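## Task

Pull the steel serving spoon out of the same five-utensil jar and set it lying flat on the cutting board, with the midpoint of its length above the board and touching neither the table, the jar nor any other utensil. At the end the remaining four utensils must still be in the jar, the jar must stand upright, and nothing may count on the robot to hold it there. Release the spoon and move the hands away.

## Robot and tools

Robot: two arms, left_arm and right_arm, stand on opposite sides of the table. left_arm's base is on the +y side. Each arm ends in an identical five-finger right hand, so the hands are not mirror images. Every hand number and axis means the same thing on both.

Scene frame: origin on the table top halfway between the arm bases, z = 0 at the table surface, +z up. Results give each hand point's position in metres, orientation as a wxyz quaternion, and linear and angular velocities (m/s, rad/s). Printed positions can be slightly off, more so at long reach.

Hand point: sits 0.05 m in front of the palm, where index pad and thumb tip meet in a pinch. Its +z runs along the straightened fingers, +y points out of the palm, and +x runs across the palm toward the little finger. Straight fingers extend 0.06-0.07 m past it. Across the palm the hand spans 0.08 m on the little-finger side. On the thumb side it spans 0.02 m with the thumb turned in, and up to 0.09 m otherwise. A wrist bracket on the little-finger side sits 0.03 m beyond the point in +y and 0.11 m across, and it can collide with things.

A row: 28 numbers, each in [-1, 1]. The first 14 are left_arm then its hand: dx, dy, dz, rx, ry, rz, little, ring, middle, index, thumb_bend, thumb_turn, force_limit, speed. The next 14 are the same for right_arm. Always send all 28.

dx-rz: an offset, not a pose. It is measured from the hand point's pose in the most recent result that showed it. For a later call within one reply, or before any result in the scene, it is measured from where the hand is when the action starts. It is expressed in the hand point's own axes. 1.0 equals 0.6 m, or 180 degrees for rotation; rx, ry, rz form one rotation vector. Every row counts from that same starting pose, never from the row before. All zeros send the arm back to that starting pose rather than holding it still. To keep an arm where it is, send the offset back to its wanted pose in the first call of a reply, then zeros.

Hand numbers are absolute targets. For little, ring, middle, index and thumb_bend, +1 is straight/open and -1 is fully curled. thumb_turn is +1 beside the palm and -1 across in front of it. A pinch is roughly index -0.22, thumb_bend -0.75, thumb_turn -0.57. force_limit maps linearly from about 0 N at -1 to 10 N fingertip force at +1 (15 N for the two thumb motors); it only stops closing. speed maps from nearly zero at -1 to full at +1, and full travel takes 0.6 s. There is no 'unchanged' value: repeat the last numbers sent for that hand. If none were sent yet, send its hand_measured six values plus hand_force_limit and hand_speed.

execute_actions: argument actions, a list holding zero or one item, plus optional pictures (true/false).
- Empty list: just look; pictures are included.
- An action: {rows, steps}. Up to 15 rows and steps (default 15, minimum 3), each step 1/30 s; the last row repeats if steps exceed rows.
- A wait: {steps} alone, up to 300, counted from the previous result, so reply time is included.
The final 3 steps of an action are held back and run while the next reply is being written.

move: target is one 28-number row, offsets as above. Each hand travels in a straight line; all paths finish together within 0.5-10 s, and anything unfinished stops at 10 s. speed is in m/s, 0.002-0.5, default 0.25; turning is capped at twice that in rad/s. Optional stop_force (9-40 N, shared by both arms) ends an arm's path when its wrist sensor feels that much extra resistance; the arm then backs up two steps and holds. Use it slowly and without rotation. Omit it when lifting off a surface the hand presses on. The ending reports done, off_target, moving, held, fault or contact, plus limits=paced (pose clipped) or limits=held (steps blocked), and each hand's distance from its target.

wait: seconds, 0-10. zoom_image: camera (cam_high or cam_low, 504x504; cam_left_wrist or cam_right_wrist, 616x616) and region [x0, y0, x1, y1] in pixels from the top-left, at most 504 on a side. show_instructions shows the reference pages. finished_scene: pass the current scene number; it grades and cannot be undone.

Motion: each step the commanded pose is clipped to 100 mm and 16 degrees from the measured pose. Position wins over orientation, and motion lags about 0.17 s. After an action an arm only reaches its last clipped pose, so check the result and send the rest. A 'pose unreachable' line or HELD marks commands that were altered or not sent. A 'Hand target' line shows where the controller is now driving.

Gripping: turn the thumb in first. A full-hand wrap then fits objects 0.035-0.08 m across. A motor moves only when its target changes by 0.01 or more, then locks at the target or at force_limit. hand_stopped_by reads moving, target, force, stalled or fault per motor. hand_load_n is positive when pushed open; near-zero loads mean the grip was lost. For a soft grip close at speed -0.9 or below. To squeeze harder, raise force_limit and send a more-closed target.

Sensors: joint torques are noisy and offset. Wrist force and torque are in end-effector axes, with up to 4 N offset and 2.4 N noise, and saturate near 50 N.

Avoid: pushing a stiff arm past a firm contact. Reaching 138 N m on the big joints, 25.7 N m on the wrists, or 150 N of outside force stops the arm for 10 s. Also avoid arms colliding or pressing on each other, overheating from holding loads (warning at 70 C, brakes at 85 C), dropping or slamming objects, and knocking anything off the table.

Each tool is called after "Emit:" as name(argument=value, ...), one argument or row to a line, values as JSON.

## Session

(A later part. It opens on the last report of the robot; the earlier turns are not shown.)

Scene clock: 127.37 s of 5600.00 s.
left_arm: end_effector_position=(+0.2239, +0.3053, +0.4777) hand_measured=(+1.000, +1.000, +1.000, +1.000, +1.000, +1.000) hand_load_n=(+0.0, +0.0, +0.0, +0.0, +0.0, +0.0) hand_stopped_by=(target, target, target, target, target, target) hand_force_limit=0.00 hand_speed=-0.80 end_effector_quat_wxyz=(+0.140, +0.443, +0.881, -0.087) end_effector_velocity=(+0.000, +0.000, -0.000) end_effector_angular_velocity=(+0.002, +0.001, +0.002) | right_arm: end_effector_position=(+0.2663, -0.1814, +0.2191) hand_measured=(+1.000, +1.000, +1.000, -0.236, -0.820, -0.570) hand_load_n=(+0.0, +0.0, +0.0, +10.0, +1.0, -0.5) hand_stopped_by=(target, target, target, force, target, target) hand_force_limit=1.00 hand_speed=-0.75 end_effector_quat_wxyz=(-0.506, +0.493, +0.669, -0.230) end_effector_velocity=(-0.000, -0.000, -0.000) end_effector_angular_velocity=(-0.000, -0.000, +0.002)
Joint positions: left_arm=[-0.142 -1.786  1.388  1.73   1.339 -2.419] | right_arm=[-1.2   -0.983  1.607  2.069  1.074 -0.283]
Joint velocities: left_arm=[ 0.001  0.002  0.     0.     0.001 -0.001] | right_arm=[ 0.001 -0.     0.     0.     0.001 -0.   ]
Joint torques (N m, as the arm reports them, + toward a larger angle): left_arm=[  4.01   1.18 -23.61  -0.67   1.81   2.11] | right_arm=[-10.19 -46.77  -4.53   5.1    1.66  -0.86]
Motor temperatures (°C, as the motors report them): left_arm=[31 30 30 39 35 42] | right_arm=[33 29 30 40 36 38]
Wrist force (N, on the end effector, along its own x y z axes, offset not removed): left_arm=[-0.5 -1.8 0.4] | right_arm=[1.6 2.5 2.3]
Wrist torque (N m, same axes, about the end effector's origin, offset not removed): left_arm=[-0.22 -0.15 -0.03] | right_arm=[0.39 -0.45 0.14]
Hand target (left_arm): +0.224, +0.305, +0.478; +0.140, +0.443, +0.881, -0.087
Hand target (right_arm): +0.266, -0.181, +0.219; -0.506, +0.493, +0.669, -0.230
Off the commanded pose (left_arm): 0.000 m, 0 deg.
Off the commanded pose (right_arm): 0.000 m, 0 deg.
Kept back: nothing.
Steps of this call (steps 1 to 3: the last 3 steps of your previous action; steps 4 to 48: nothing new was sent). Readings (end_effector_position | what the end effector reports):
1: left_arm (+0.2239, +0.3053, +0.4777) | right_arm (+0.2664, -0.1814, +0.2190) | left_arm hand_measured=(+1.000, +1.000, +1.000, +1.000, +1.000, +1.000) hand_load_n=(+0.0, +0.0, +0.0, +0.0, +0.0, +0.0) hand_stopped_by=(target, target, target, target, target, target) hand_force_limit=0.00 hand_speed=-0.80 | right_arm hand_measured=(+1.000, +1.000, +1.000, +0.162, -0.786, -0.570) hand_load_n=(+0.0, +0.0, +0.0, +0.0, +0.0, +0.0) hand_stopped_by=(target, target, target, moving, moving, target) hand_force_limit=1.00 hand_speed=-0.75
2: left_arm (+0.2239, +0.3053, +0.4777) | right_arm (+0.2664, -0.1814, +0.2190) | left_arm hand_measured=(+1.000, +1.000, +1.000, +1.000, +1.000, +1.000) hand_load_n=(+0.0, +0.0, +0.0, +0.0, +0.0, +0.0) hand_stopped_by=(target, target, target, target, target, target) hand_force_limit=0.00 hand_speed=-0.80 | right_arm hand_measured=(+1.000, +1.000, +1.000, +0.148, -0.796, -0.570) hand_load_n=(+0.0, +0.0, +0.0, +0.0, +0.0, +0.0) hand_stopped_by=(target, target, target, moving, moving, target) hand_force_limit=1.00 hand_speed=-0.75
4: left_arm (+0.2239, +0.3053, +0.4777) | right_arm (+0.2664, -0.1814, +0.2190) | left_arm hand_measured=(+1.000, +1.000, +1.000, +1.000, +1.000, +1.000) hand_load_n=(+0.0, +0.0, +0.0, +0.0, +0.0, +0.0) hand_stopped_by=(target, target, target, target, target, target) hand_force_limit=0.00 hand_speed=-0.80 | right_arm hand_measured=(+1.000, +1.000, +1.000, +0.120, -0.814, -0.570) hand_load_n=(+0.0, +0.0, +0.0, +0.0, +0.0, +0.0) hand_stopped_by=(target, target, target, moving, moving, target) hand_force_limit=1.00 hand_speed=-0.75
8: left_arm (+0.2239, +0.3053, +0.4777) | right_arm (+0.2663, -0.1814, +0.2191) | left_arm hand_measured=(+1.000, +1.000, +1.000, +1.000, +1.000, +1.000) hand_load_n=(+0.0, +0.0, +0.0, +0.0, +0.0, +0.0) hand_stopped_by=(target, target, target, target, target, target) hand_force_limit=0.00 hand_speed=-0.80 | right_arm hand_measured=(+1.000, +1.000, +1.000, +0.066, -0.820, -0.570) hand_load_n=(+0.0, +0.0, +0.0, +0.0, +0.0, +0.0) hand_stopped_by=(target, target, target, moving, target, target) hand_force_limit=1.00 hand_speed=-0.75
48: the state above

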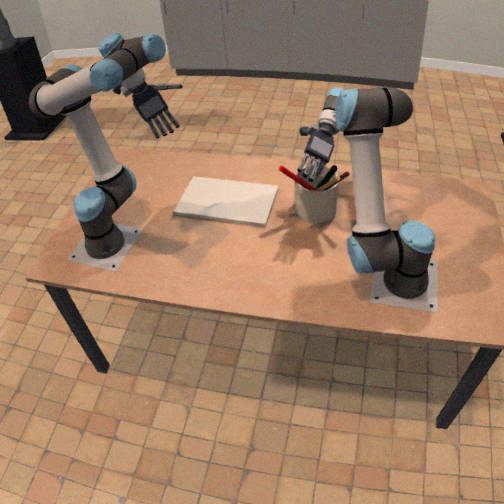

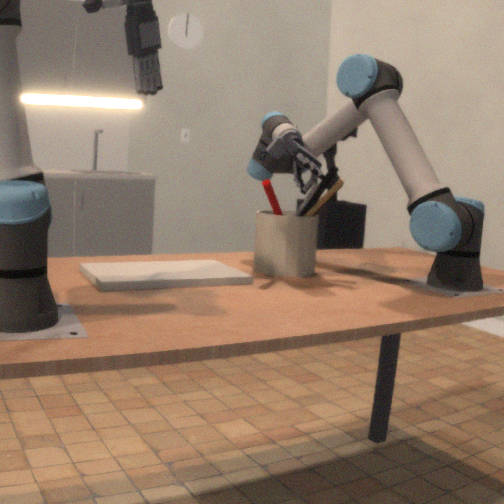

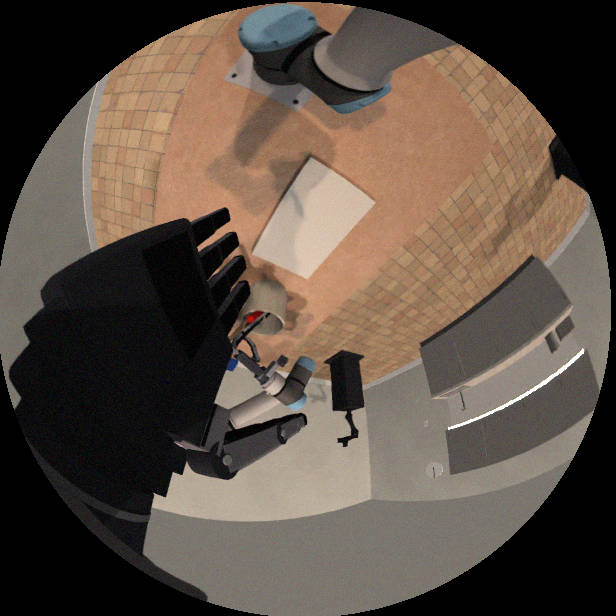

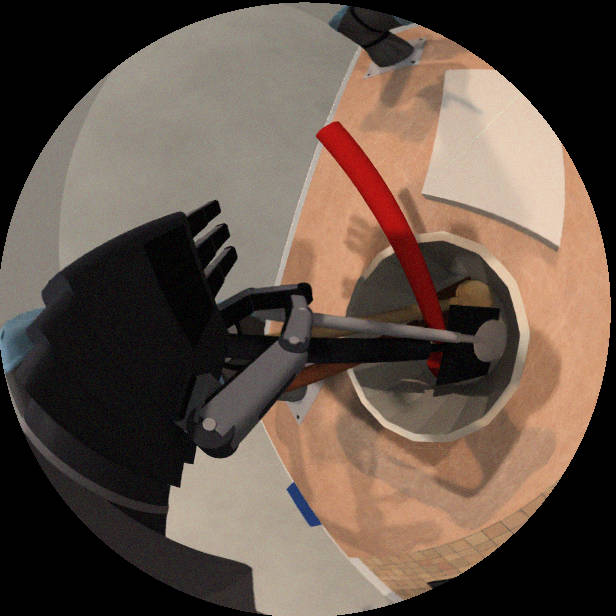

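Emit:
move(
  target=[0,0,0,0,0,0,1,1,1,1,1,1,0,-0.8, 0,-0.06,0,0,0,0,1,1,1,0.3,-0.7,-0.57,1.0,-0.3],
  speed=0.04,
)

Emit:
move(
  target=[0,0,0,0,0,0,1,1,1,1,1,1,0,-0.8, -0.009,0,0,0,0,0,1,1,1,0.3,-0.7,-0.57,1.0,-0.3],
  speed=0.03,
)

Emit:
move(
  target=[0,0,0,0,0,0,1,1,1,1,1,1,0,-0.8, 0,0.06,0,0,0,0,1,1,1,0.3,-0.7,-0.57,1.0,-0.3],
  speed=0.012,
  stop_force=9,
)

Emit:
execute_actions(
  actions=[
    {"rows":[[0,0,0,0,0,0,1,1,1,1,1,1,0,-0.8, 0,0,0,0,0,0,1,1,1,-0.5,-0.82,-0.57,1.0,-0.75]],"steps":15},
  ],
)

Emit:
wait(
  seconds=1.5,
)

Emit:
zoom_image(
  camera="cam_right_wrist",
  region=[200,200,440,440],
)

Emit:
zoom_image(
  camera="cam_low",
  region=[250,100,390,240],
)

Scene clock: 128.97 s of 5600.00 s.
left_arm: end_effector_position=(+0.2239, +0.3053, +0.4777) hand_measured=(+1.000, +1.000, +1.000, +1.000, +1.000, +1.000) hand_load_n=(+0.0, +0.0, +0.0, +0.0, +0.0, +0.0) hand_stopped_by=(target, target, target, target, target, target) hand_force_limit=0.00 hand_speed=-0.80 end_effector_quat_wxyz=(+0.140, +0.443, +0.881, -0.087) end_effector_velocity=(+0.000, +0.000, +0.000) end_effector_angular_velocity=(+0.001, -0.001, +0.001) | right_arm: end_effector_position=(+0.2511, -0.1960, +0.2478) hand_measured=(+1.000, +1.000, +1.000, +0.300, -0.700, -0.570) hand_load_n=(+0.0, +0.0, +0.0, +0.0, +0.0, +0.0) hand_stopped_by=(target, target, target, target, target, target) hand_force_limit=1.00 hand_speed=-0.30 end_effector_quat_wxyz=(-0.506, +0.493, +0.669, -0.230) end_effector_velocity=(-0.001, -0.001, +0.002) end_effector_angular_velocity=(+0.001, -0.001, -0.003)
Joint positions: left_arm=[-0.142 -1.786  1.388  1.73   1.339 -2.419] | right_arm=[-1.218 -1.064  1.655  2.106  1.09  -0.292]
Joint velocities: left_arm=[ 0.001  0.    -0.001  0.001 -0.     0.   ] | right_arm=[-0.002 -0.007  0.003  0.003 -0.001 -0.   ]
Joint torques (N m, as the arm reports them, + toward a larger angle): left_arm=[  3.79   1.32 -23.42  -0.73   1.77   2.18] | right_arm=[-13.17 -45.22  -5.71   5.03   1.43  -1.91]
Motor temperatures (°C, as the motors report them): left_arm=[31 30 30 39 35 42] | right_arm=[33 29 30 40 36 38]
Wrist force (N, on the end effector, along its own x y z axes, offset not removed): left_arm=[-1.2 -1.3 0.0] | right_arm=[3.3 3.1 1.4]
Wrist torque (N m, same axes, about the end effector's origin, offset not removed): left_arm=[-0.16 -0.03 -0.02] | right_arm=[0.50 -0.72 0.40]
Hand target (left_arm): +0.224, +0.305, +0.478; +0.140, +0.443, +0.881, -0.087
Hand target (right_arm): +0.251, -0.196, +0.248; -0.506, +0.493, +0.669, -0.230
Off the commanded pose (left_arm): 0.000 m, 0 deg.
Off the commanded pose (right_arm): 0.000 m, 0 deg.
Kept back: nothing.
move: done

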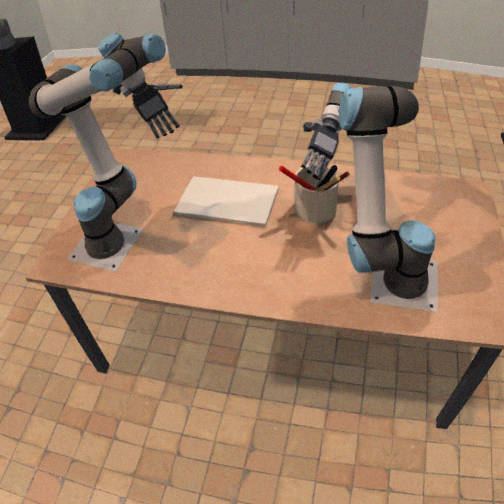

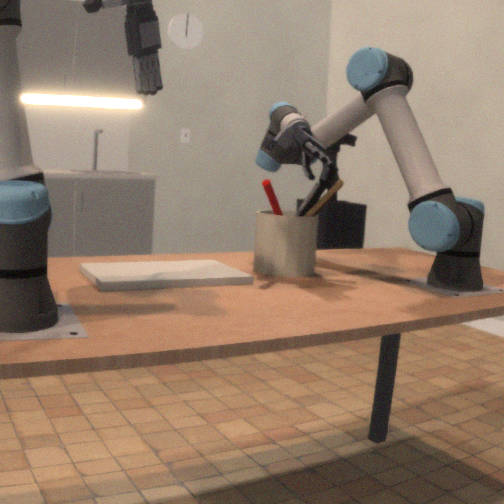

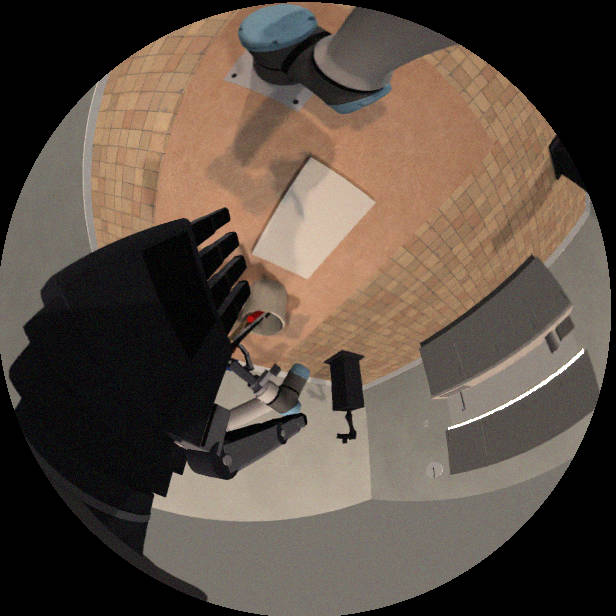

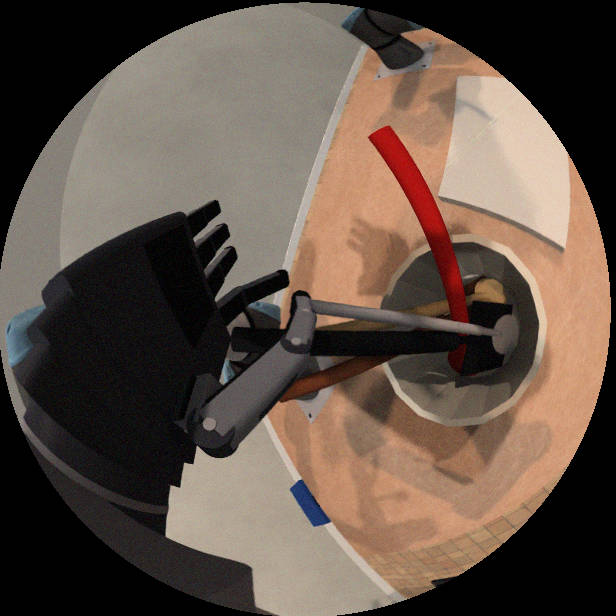

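Scene clock: 129.67 s of 5600.00 s.
left_arm: end_effector_position=(+0.2239, +0.3053, +0.4777) hand_measured=(+1.000, +1.000, +1.000, +1.000, +1.000, +1.000) hand_load_n=(+0.0, +0.0, +0.0, +0.0, +0.0, +0.0) hand_stopped_by=(target, target, target, target, target, target) hand_force_limit=0.00 hand_speed=-0.80 end_effector_quat_wxyz=(+0.140, +0.443, +0.881, -0.087) end_effector_velocity=(-0.001, -0.001, -0.000) end_effector_angular_velocity=(-0.001, +0.000, -0.002) | right_arm: end_effector_position=(+0.2511, -0.2004, +0.2456) hand_measured=(+1.000, +1.000, +1.000, +0.300, -0.700, -0.570) hand_load_n=(+0.0, +0.0, +0.0, +0.0, +0.0, +0.0) hand_stopped_by=(target, target, target, target, target, target) hand_force_limit=1.00 hand_speed=-0.30 end_effector_quat_wxyz=(-0.506, +0.493, +0.669, -0.230) end_effector_velocity=(-0.000, -0.003, -0.002) end_effector_angular_velocity=(-0.001, +0.001, -0.001)
Joint positions: left_arm=[-0.142 -1.786  1.388  1.73   1.339 -2.419] | right_arm=[-1.227 -1.066  1.666  2.1    1.098 -0.296]
Joint velocities: left_arm=[-0.003 -0.     0.    -0.001 -0.    -0.   ] | right_arm=[-0.005 -0.001  0.007 -0.004  0.004 -0.001]
Joint torques (N m, as the arm reports them, + toward a larger angle): left_arm=[  3.67   1.5  -23.59  -0.69   1.75   2.14] | right_arm=[-15.23 -44.67  -8.58   0.29   1.94  -2.03]
Motor temperatures (°C, as the motors report them): left_arm=[31 30 30 39 35 42] | right_arm=[33 29 30 40 36 38]
Wrist force (N, on the end effector, along its own x y z axes, offset not removed): left_arm=[0.3 -0.5 1.0] | right_arm=[-0.7 2.6 2.3]
Wrist torque (N m, same axes, about the end effector's origin, offset not removed): left_arm=[-0.10 -0.35 0.11] | right_arm=[0.45 0.00 0.03]
Hand target (left_arm): +0.224, +0.305, +0.478; +0.140, +0.443, +0.881, -0.087
Hand target (right_arm): +0.251, -0.201, +0.245; -0.506, +0.493, +0.669, -0.230
Off the commanded pose (left_arm): 0.000 m, 0 deg.
Off the commanded pose (right_arm): 0.000 m, 0 deg.
Kept back: nothing.
move: done

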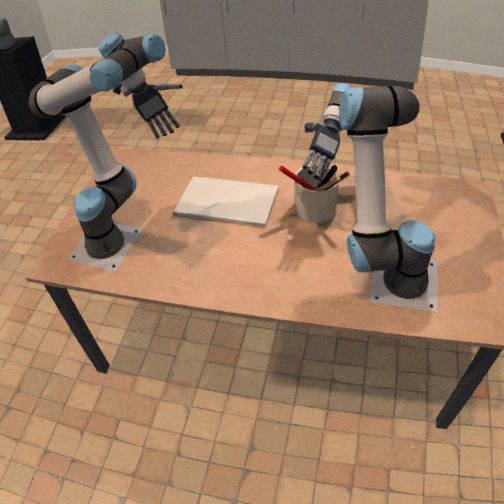

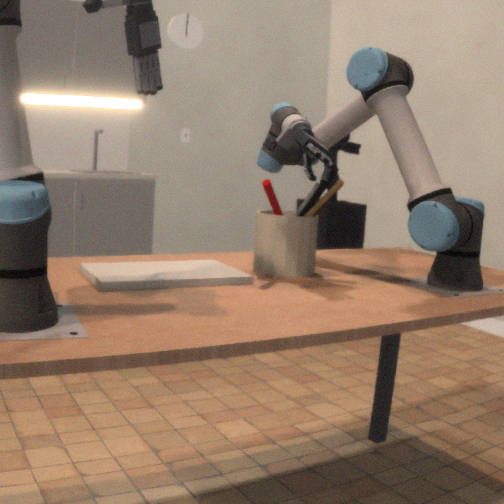

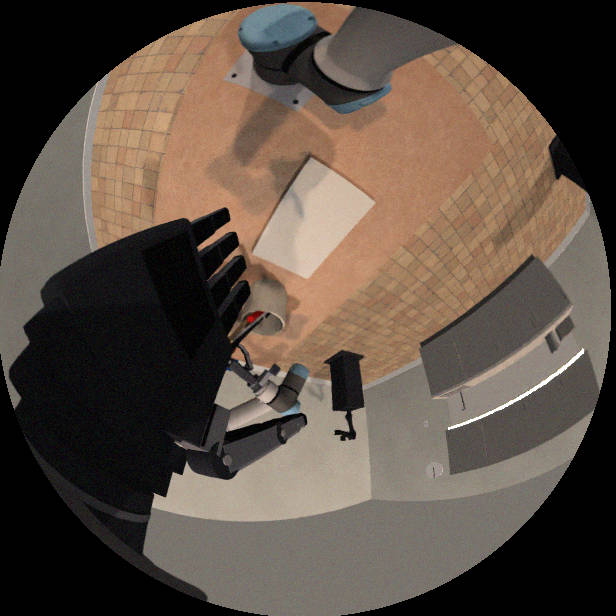

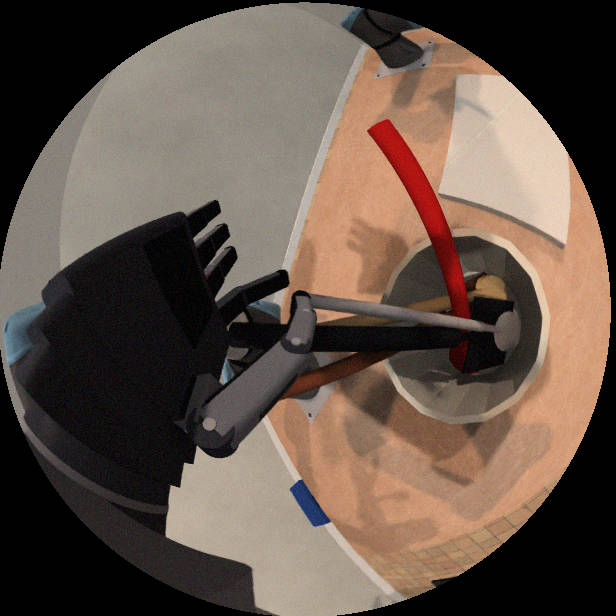

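Scene clock: 132.93 s of 5600.00 s.
left_arm: end_effector_position=(+0.2239, +0.3053, +0.4777) hand_measured=(+1.000, +1.000, +1.000, +1.000, +1.000, +1.000) hand_load_n=(+0.0, +0.0, +0.0, +0.0, +0.0, +0.0) hand_stopped_by=(target, target, target, target, target, target) hand_force_limit=0.00 hand_speed=-0.80 end_effector_quat_wxyz=(+0.140, +0.443, +0.881, -0.087) end_effector_velocity=(-0.000, +0.000, +0.000) end_effector_angular_velocity=(-0.001, +0.001, +0.000) | right_arm: end_effector_position=(+0.2663, -0.1859, +0.2168) hand_measured=(+1.000, +1.000, +1.000, +0.300, -0.700, -0.570) hand_load_n=(+0.0, +0.0, +0.0, +0.5, +0.0, +0.0) hand_stopped_by=(target, target, target, target, target, target) hand_force_limit=1.00 hand_speed=-0.30 end_effector_quat_wxyz=(-0.506, +0.493, +0.669, -0.230) end_effector_velocity=(+0.001, +0.001, -0.002) end_effector_angular_velocity=(-0.000, +0.000, +0.001)
Joint positions: left_arm=[-0.142 -1.786  1.388  1.73   1.339 -2.419] | right_arm=[-1.209 -0.985  1.618  2.062  1.081 -0.287]
Joint velocities: left_arm=[-0.    -0.001 -0.     0.     0.    -0.   ] | right_arm=[ 0.002  0.007 -0.004 -0.003 -0.001  0.001]
Joint torques (N m, as the arm reports them, + toward a larger angle): left_arm=[  3.65   1.18 -23.74  -0.75   1.67   2.18] | right_arm=[ 14.13 -26.73 -26.27  -0.47  -2.22   2.21]
Motor temperatures (°C, as the motors report them): left_arm=[31 30 30 39 35 42] | right_arm=[33 29 30 40 36 38]
Wrist force (N, on the end effector, along its own x y z axes, offset not removed): left_arm=[1.1 -1.7 0.4] | right_arm=[1.2 2.0 3.1]
Wrist torque (N m, same axes, about the end effector's origin, offset not removed): left_arm=[-0.25 -0.42 0.08] | right_arm=[0.29 -0.36 0.12]
Hand target (left_arm): +0.224, +0.305, +0.478; +0.140, +0.443, +0.881, -0.087
Hand target (right_arm): +0.266, -0.186, +0.217; -0.506, +0.493, +0.669, -0.230
Off the commanded pose (left_arm): 0.000 m, 0 deg.
Off the commanded pose (right_arm): 0.000 m, 0 deg.
Kept back: nothing.
move: done

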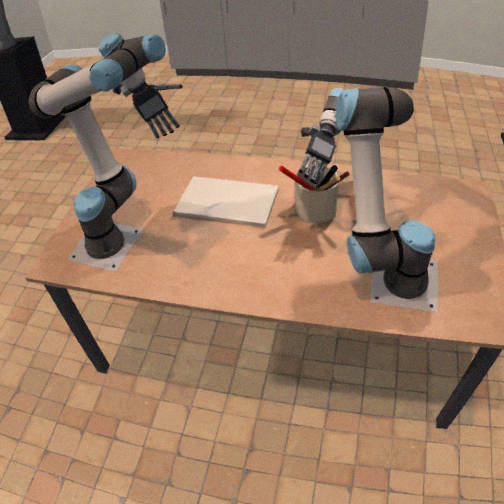

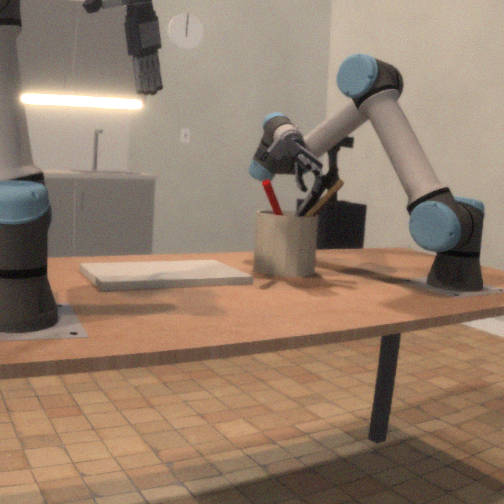

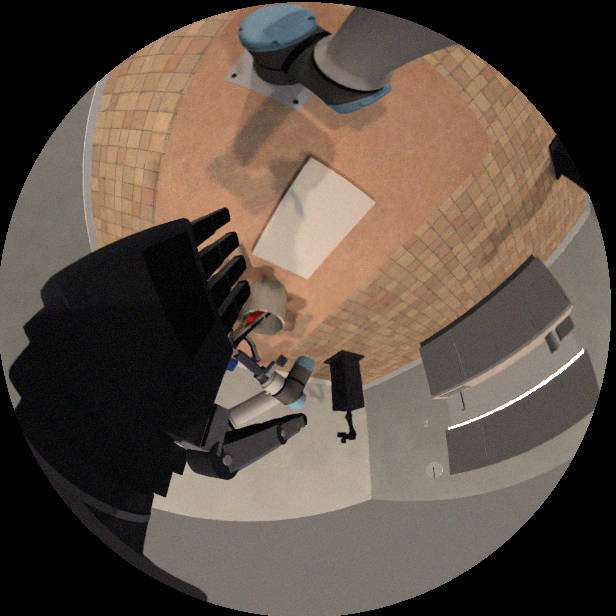

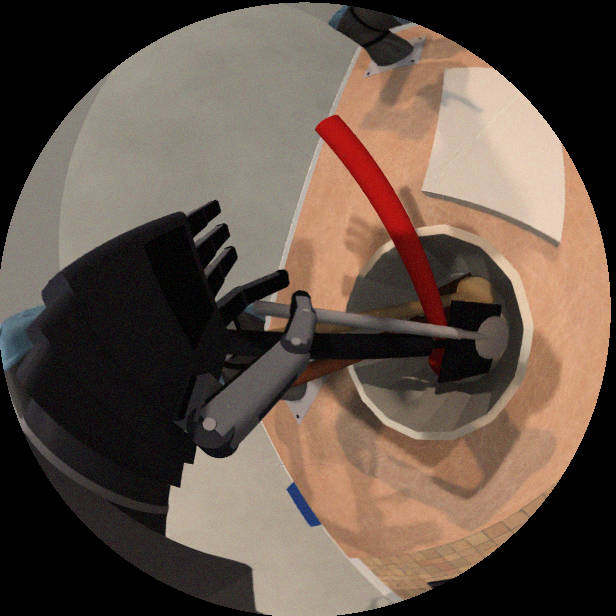

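Scene clock: 133.33 s of 5600.00 s.
left_arm: end_effector_position=(+0.2239, +0.3053, +0.4777) hand_measured=(+1.000, +1.000, +1.000, +1.000, +1.000, +1.000) hand_load_n=(+0.0, +0.0, +0.0, +0.0, +0.0, +0.0) hand_stopped_by=(target, target, target, target, target, target) hand_force_limit=0.00 hand_speed=-0.80 end_effector_quat_wxyz=(+0.140, +0.443, +0.881, -0.087) end_effector_velocity=(-0.000, +0.000, -0.000) end_effector_angular_velocity=(+0.002, +0.000, -0.001) | right_arm: end_effector_position=(+0.2663, -0.1858, +0.2168) hand_measured=(+1.000, +1.000, +1.000, +0.176, -0.778, -0.570) hand_load_n=(+0.0, +0.0, +0.0, +0.0, +0.0, +0.0) hand_stopped_by=(target, target, target, moving, moving, target) hand_force_limit=1.00 hand_speed=-0.75 end_effector_quat_wxyz=(-0.506, +0.493, +0.669, -0.230) end_effector_velocity=(-0.000, +0.000, +0.001) end_effector_angular_velocity=(+0.000, -0.001, -0.001)
Joint positions: left_arm=[-0.142 -1.786  1.388  1.73   1.339 -2.419] | right_arm=[-1.209 -0.985  1.618  2.062  1.081 -0.287]
Joint velocities: left_arm=[-0.001 -0.     0.     0.002  0.001  0.   ] | right_arm=[ 0.    -0.002  0.    -0.    -0.001  0.001]
Joint torques (N m, as the arm reports them, + toward a larger angle): left_arm=[  3.85   1.35 -23.29  -0.63   1.84   2.12] | right_arm=[  8.65 -49.43  -9.48   1.88  -1.16   1.96]
Motor temperatures (°C, as the motors report them): left_arm=[31 30 30 39 35 42] | right_arm=[33 29 30 40 36 38]
Wrist force (N, on the end effector, along its own x y z axes, offset not removed): left_arm=[0.7 -1.4 0.2] | right_arm=[1.7 0.1 2.6]
Wrist torque (N m, same axes, about the end effector's origin, offset not removed): left_arm=[-0.19 -0.31 0.08] | right_arm=[0.03 -0.51 -0.09]
Steps of this call (steps 1 to 12: the first 12 steps of this action). Readings (end_effector_position | what the end effector reports):
1: left_arm (+0.2239, +0.3053, +0.4777) | right_arm (+0.2663, -0.1858, +0.2168) | left_arm hand_measured=(+1.000, +1.000, +1.000, +1.000, +1.000, +1.000) hand_load_n=(+0.0, +0.0, +0.0, +0.0, +0.0, +0.0) hand_stopped_by=(target, target, target, target, target, target) hand_force_limit=0.00 hand_speed=-0.80 | right_arm hand_measured=(+1.000, +1.000, +1.000, +0.300, -0.700, -0.570) hand_load_n=(+0.0, +0.0, +0.0, +0.5, +0.0, +0.0) hand_stopped_by=(target, target, target, moving, moving, target) hand_force_limit=1.00 hand_speed=-0.75
2: left_arm (+0.2239, +0.3053, +0.4777) | right_arm (+0.2663, -0.1858, +0.2167) | left_arm hand_measured=(+1.000, +1.000, +1.000, +1.000, +1.000, +1.000) hand_load_n=(+0.0, +0.0, +0.0, +0.0, +0.0, +0.0) hand_stopped_by=(target, target, target, target, target, target) hand_force_limit=0.00 hand_speed=-0.80 | right_arm hand_measured=(+1.000, +1.000, +1.000, +0.300, -0.700, -0.570) hand_load_n=(+0.0, +0.0, +0.0, +0.0, +0.0, +0.0) hand_stopped_by=(target, target, target, moving, moving, target) hand_force_limit=1.00 hand_speed=-0.75
4: left_arm (+0.2239, +0.3053, +0.4777) | right_arm (+0.2663, -0.1858, +0.2167) | left_arm hand_measured=(+1.000, +1.000, +1.000, +1.000, +1.000, +1.000) hand_load_n=(+0.0, +0.0, +0.0, +0.0, +0.0, +0.0) hand_stopped_by=(target, target, target, target, target, target) hand_force_limit=0.00 hand_speed=-0.80 | right_arm hand_measured=(+1.000, +1.000, +1.000, +0.288, -0.708, -0.570) hand_load_n=(+0.0, +0.0, +0.0, +0.5, +0.0, +0.0) hand_stopped_by=(target, target, target, moving, moving, target) hand_force_limit=1.00 hand_speed=-0.75
8: left_arm (+0.2239, +0.3053, +0.4777) | right_arm (+0.2663, -0.1858, +0.2167) | left_arm hand_measured=(+1.000, +1.000, +1.000, +1.000, +1.000, +1.000) hand_load_n=(+0.0, +0.0, +0.0, +0.0, +0.0, +0.0) hand_stopped_by=(target, target, target, target, target, target) hand_force_limit=0.00 hand_speed=-0.80 | right_arm hand_measured=(+1.000, +1.000, +1.000, +0.232, -0.742, -0.570) hand_load_n=(+0.0, +0.0, +0.0, +0.0, +0.0, +0.0) hand_stopped_by=(target, target, target, moving, moving, target) hand_force_limit=1.00 hand_speed=-0.75
12: the state above

Scene clock: 134.93 s of 5600.00 s.
left_arm: end_effector_position=(+0.2239, +0.3053, +0.4777) hand_measured=(+1.000, +1.000, +1.000, +1.000, +1.000, +1.000) hand_load_n=(+0.0, +0.0, +0.0, +0.0, +0.0, +0.0) hand_stopped_by=(target, target, target, target, target, target) hand_force_limit=0.00 hand_speed=-0.80 end_effector_quat_wxyz=(+0.140, +0.443, +0.881, -0.087) end_effector_velocity=(+0.000, +0.001, +0.000) end_effector_angular_velocity=(-0.001, -0.001, +0.001) | right_arm: end_effector_position=(+0.2663, -0.1859, +0.2168) hand_measured=(+1.000, +1.000, +1.000, -0.236, -0.820, -0.570) hand_load_n=(+0.0, +0.0, +0.0, +10.0, +1.0, -0.5) hand_stopped_by=(target, target, target, force, target, target) hand_force_limit=1.00 hand_speed=-0.75 end_effector_quat_wxyz=(-0.506, +0.493, +0.669, -0.230) end_effector_velocity=(+0.000, -0.000, -0.000) end_effector_angular_velocity=(-0.000, +0.000, -0.001)
Joint positions: left_arm=[-0.142 -1.786  1.388  1.73   1.339 -2.419] | right_arm=[-1.209 -0.985  1.618  2.062  1.081 -0.287]
Joint velocities: left_arm=[ 0.    -0.002  0.001  0.001 -0.001 -0.   ] | right_arm=[-0.001  0.    -0.     0.     0.     0.   ]
Joint torques (N m, as the arm reports them, + toward a larger angle): left_arm=[  3.22   1.37 -23.44  -0.66   1.83   2.17] | right_arm=[ -9.83 -46.18  -5.38   5.04   1.7   -0.61]
Motor temperatures (°C, as the motors report them): left_arm=[31 30 30 39 35 42] | right_arm=[33 29 30 40 36 38]
Wrist force (N, on the end effector, along its own x y z axes, offset not removed): left_arm=[0.2 -1.9 2.5] | right_arm=[1.9 1.5 3.9]
Wrist torque (N m, same axes, about the end effector's origin, offset not removed): left_arm=[-0.48 -0.36 0.06] | right_arm=[0.21 -0.48 0.11]
Hand target (left_arm): +0.224, +0.305, +0.478; +0.140, +0.443, +0.881, -0.087
Hand target (right_arm): +0.266, -0.186, +0.217; -0.506, +0.493, +0.669, -0.230
Off the commanded pose (left_arm): 0.000 m, 0 deg.
Off the commanded pose (right_arm): 0.000 m, 0 deg.
Kept back: nothing.
Steps of this call (steps 1 to 3: the last 3 steps of your previous action; steps 4 to 48: nothing new was sent). Readings (end_effector_position | what the end effector reports):
1: left_arm (+0.2239, +0.3053, +0.4777) | right_arm (+0.2663, -0.1858, +0.2168) | left_arm hand_measured=(+1.000, +1.000, +1.000, +1.000, +1.000, +1.000) hand_load_n=(+0.0, +0.0, +0.0, +0.0, +0.0, +0.0) hand_stopped_by=(target, target, target, target, target, target) hand_force_limit=0.00 hand_speed=-0.80 | right_arm hand_measured=(+1.000, +1.000, +1.000, +0.162, -0.786, -0.570) hand_load_n=(+0.0, +0.0, +0.0, +0.0, +0.0, +0.0) hand_stopped_by=(target, target, target, moving, moving, target) hand_force_limit=1.00 hand_speed=-0.75
2: left_arm (+0.2239, +0.3053, +0.4777) | right_arm (+0.2663, -0.1858, +0.2168) | left_arm hand_measured=(+1.000, +1.000, +1.000, +1.000, +1.000, +1.000) hand_load_n=(+0.0, +0.0, +0.0, +0.0, +0.0, +0.0) hand_stopped_by=(target, target, target, target, target, target) hand_force_limit=0.00 hand_speed=-0.80 | right_arm hand_measured=(+1.000, +1.000, +1.000, +0.148, -0.796, -0.570) hand_load_n=(+0.0, +0.0, +0.0, +0.0, +0.0, +0.0) hand_stopped_by=(target, target, target, moving, moving, target) hand_force_limit=1.00 hand_speed=-0.75
4: left_arm (+0.2239, +0.3053, +0.4777) | right_arm (+0.2663, -0.1858, +0.2168) | left_arm hand_measured=(+1.000, +1.000, +1.000, +1.000, +1.000, +1.000) hand_load_n=(+0.0, +0.0, +0.0, +0.0, +0.0, +0.0) hand_stopped_by=(target, target, target, target, target, target) hand_force_limit=0.00 hand_speed=-0.80 | right_arm hand_measured=(+1.000, +1.000, +1.000, +0.120, -0.814, -0.570) hand_load_n=(+0.0, +0.0, +0.0, +0.0, +0.0, +0.0) hand_stopped_by=(target, target, target, moving, moving, target) hand_force_limit=1.00 hand_speed=-0.75
8: left_arm (+0.2239, +0.3053, +0.4777) | right_arm (+0.2663, -0.1858, +0.2168) | left_arm hand_measured=(+1.000, +1.000, +1.000, +1.000, +1.000, +1.000) hand_load_n=(+0.0, +0.0, +0.0, +0.0, +0.0, +0.0) hand_stopped_by=(target, target, target, target, target, target) hand_force_limit=0.00 hand_speed=-0.80 | right_arm hand_measured=(+1.000, +1.000, +1.000, +0.066, -0.820, -0.570) hand_load_n=(+0.0, +0.0, +0.0, +0.0, +0.0, +0.0) hand_stopped_by=(target, target, target, moving, target, target) hand_force_limit=1.00 hand_speed=-0.75
48: the state above

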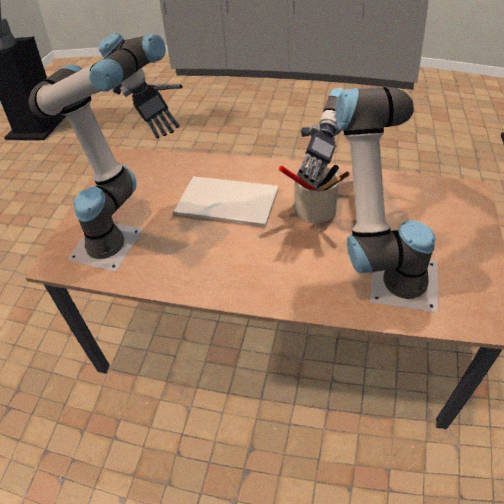

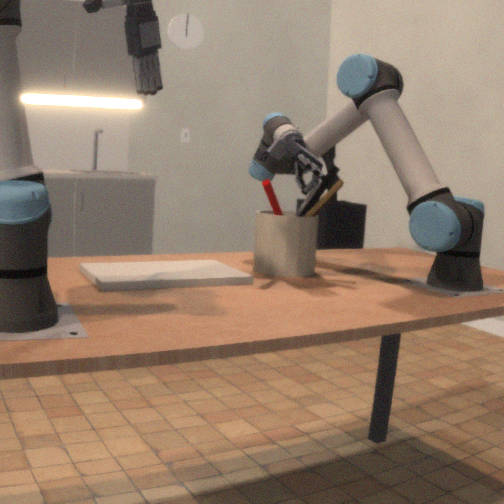

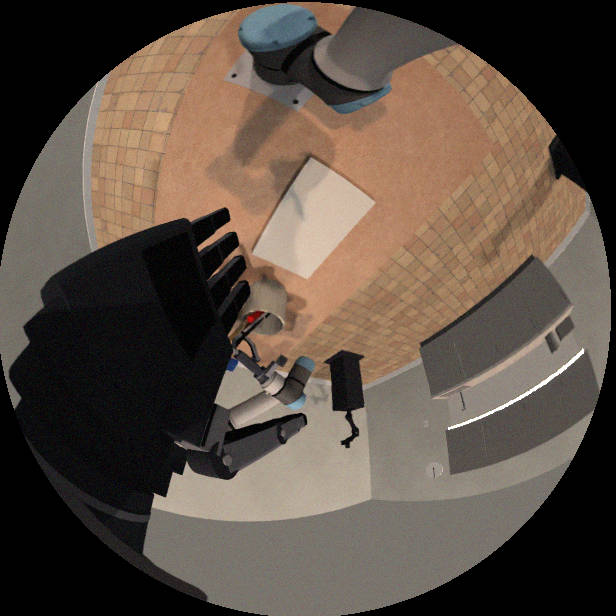

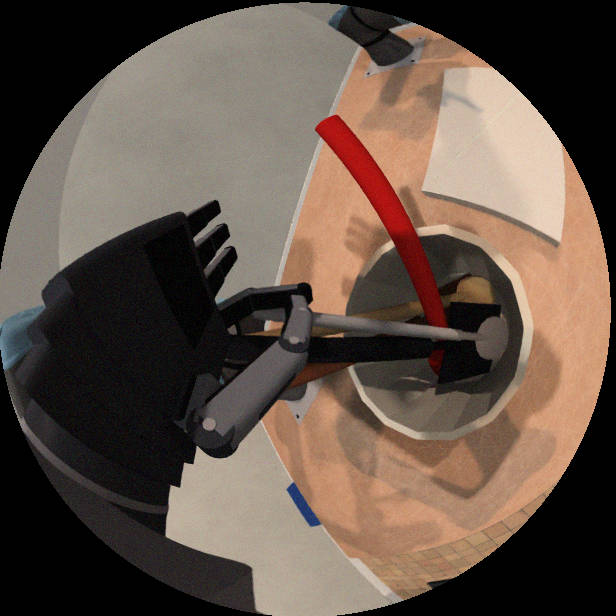

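Region (200, 200, 440, 440) of cam_right_wrist's 616x616 image, scaled by 2.100, with more detail than that image has.

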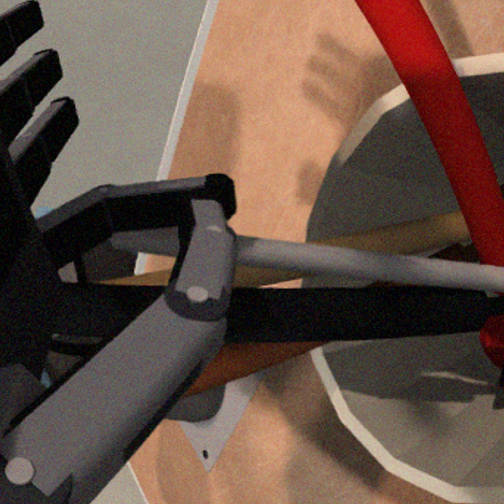

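Region (250, 100, 390, 240) of cam_low's 504x504 image, scaled by 3.600, with more detail than that image has.

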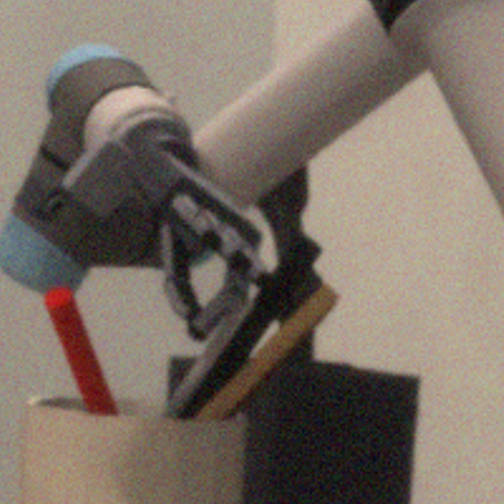

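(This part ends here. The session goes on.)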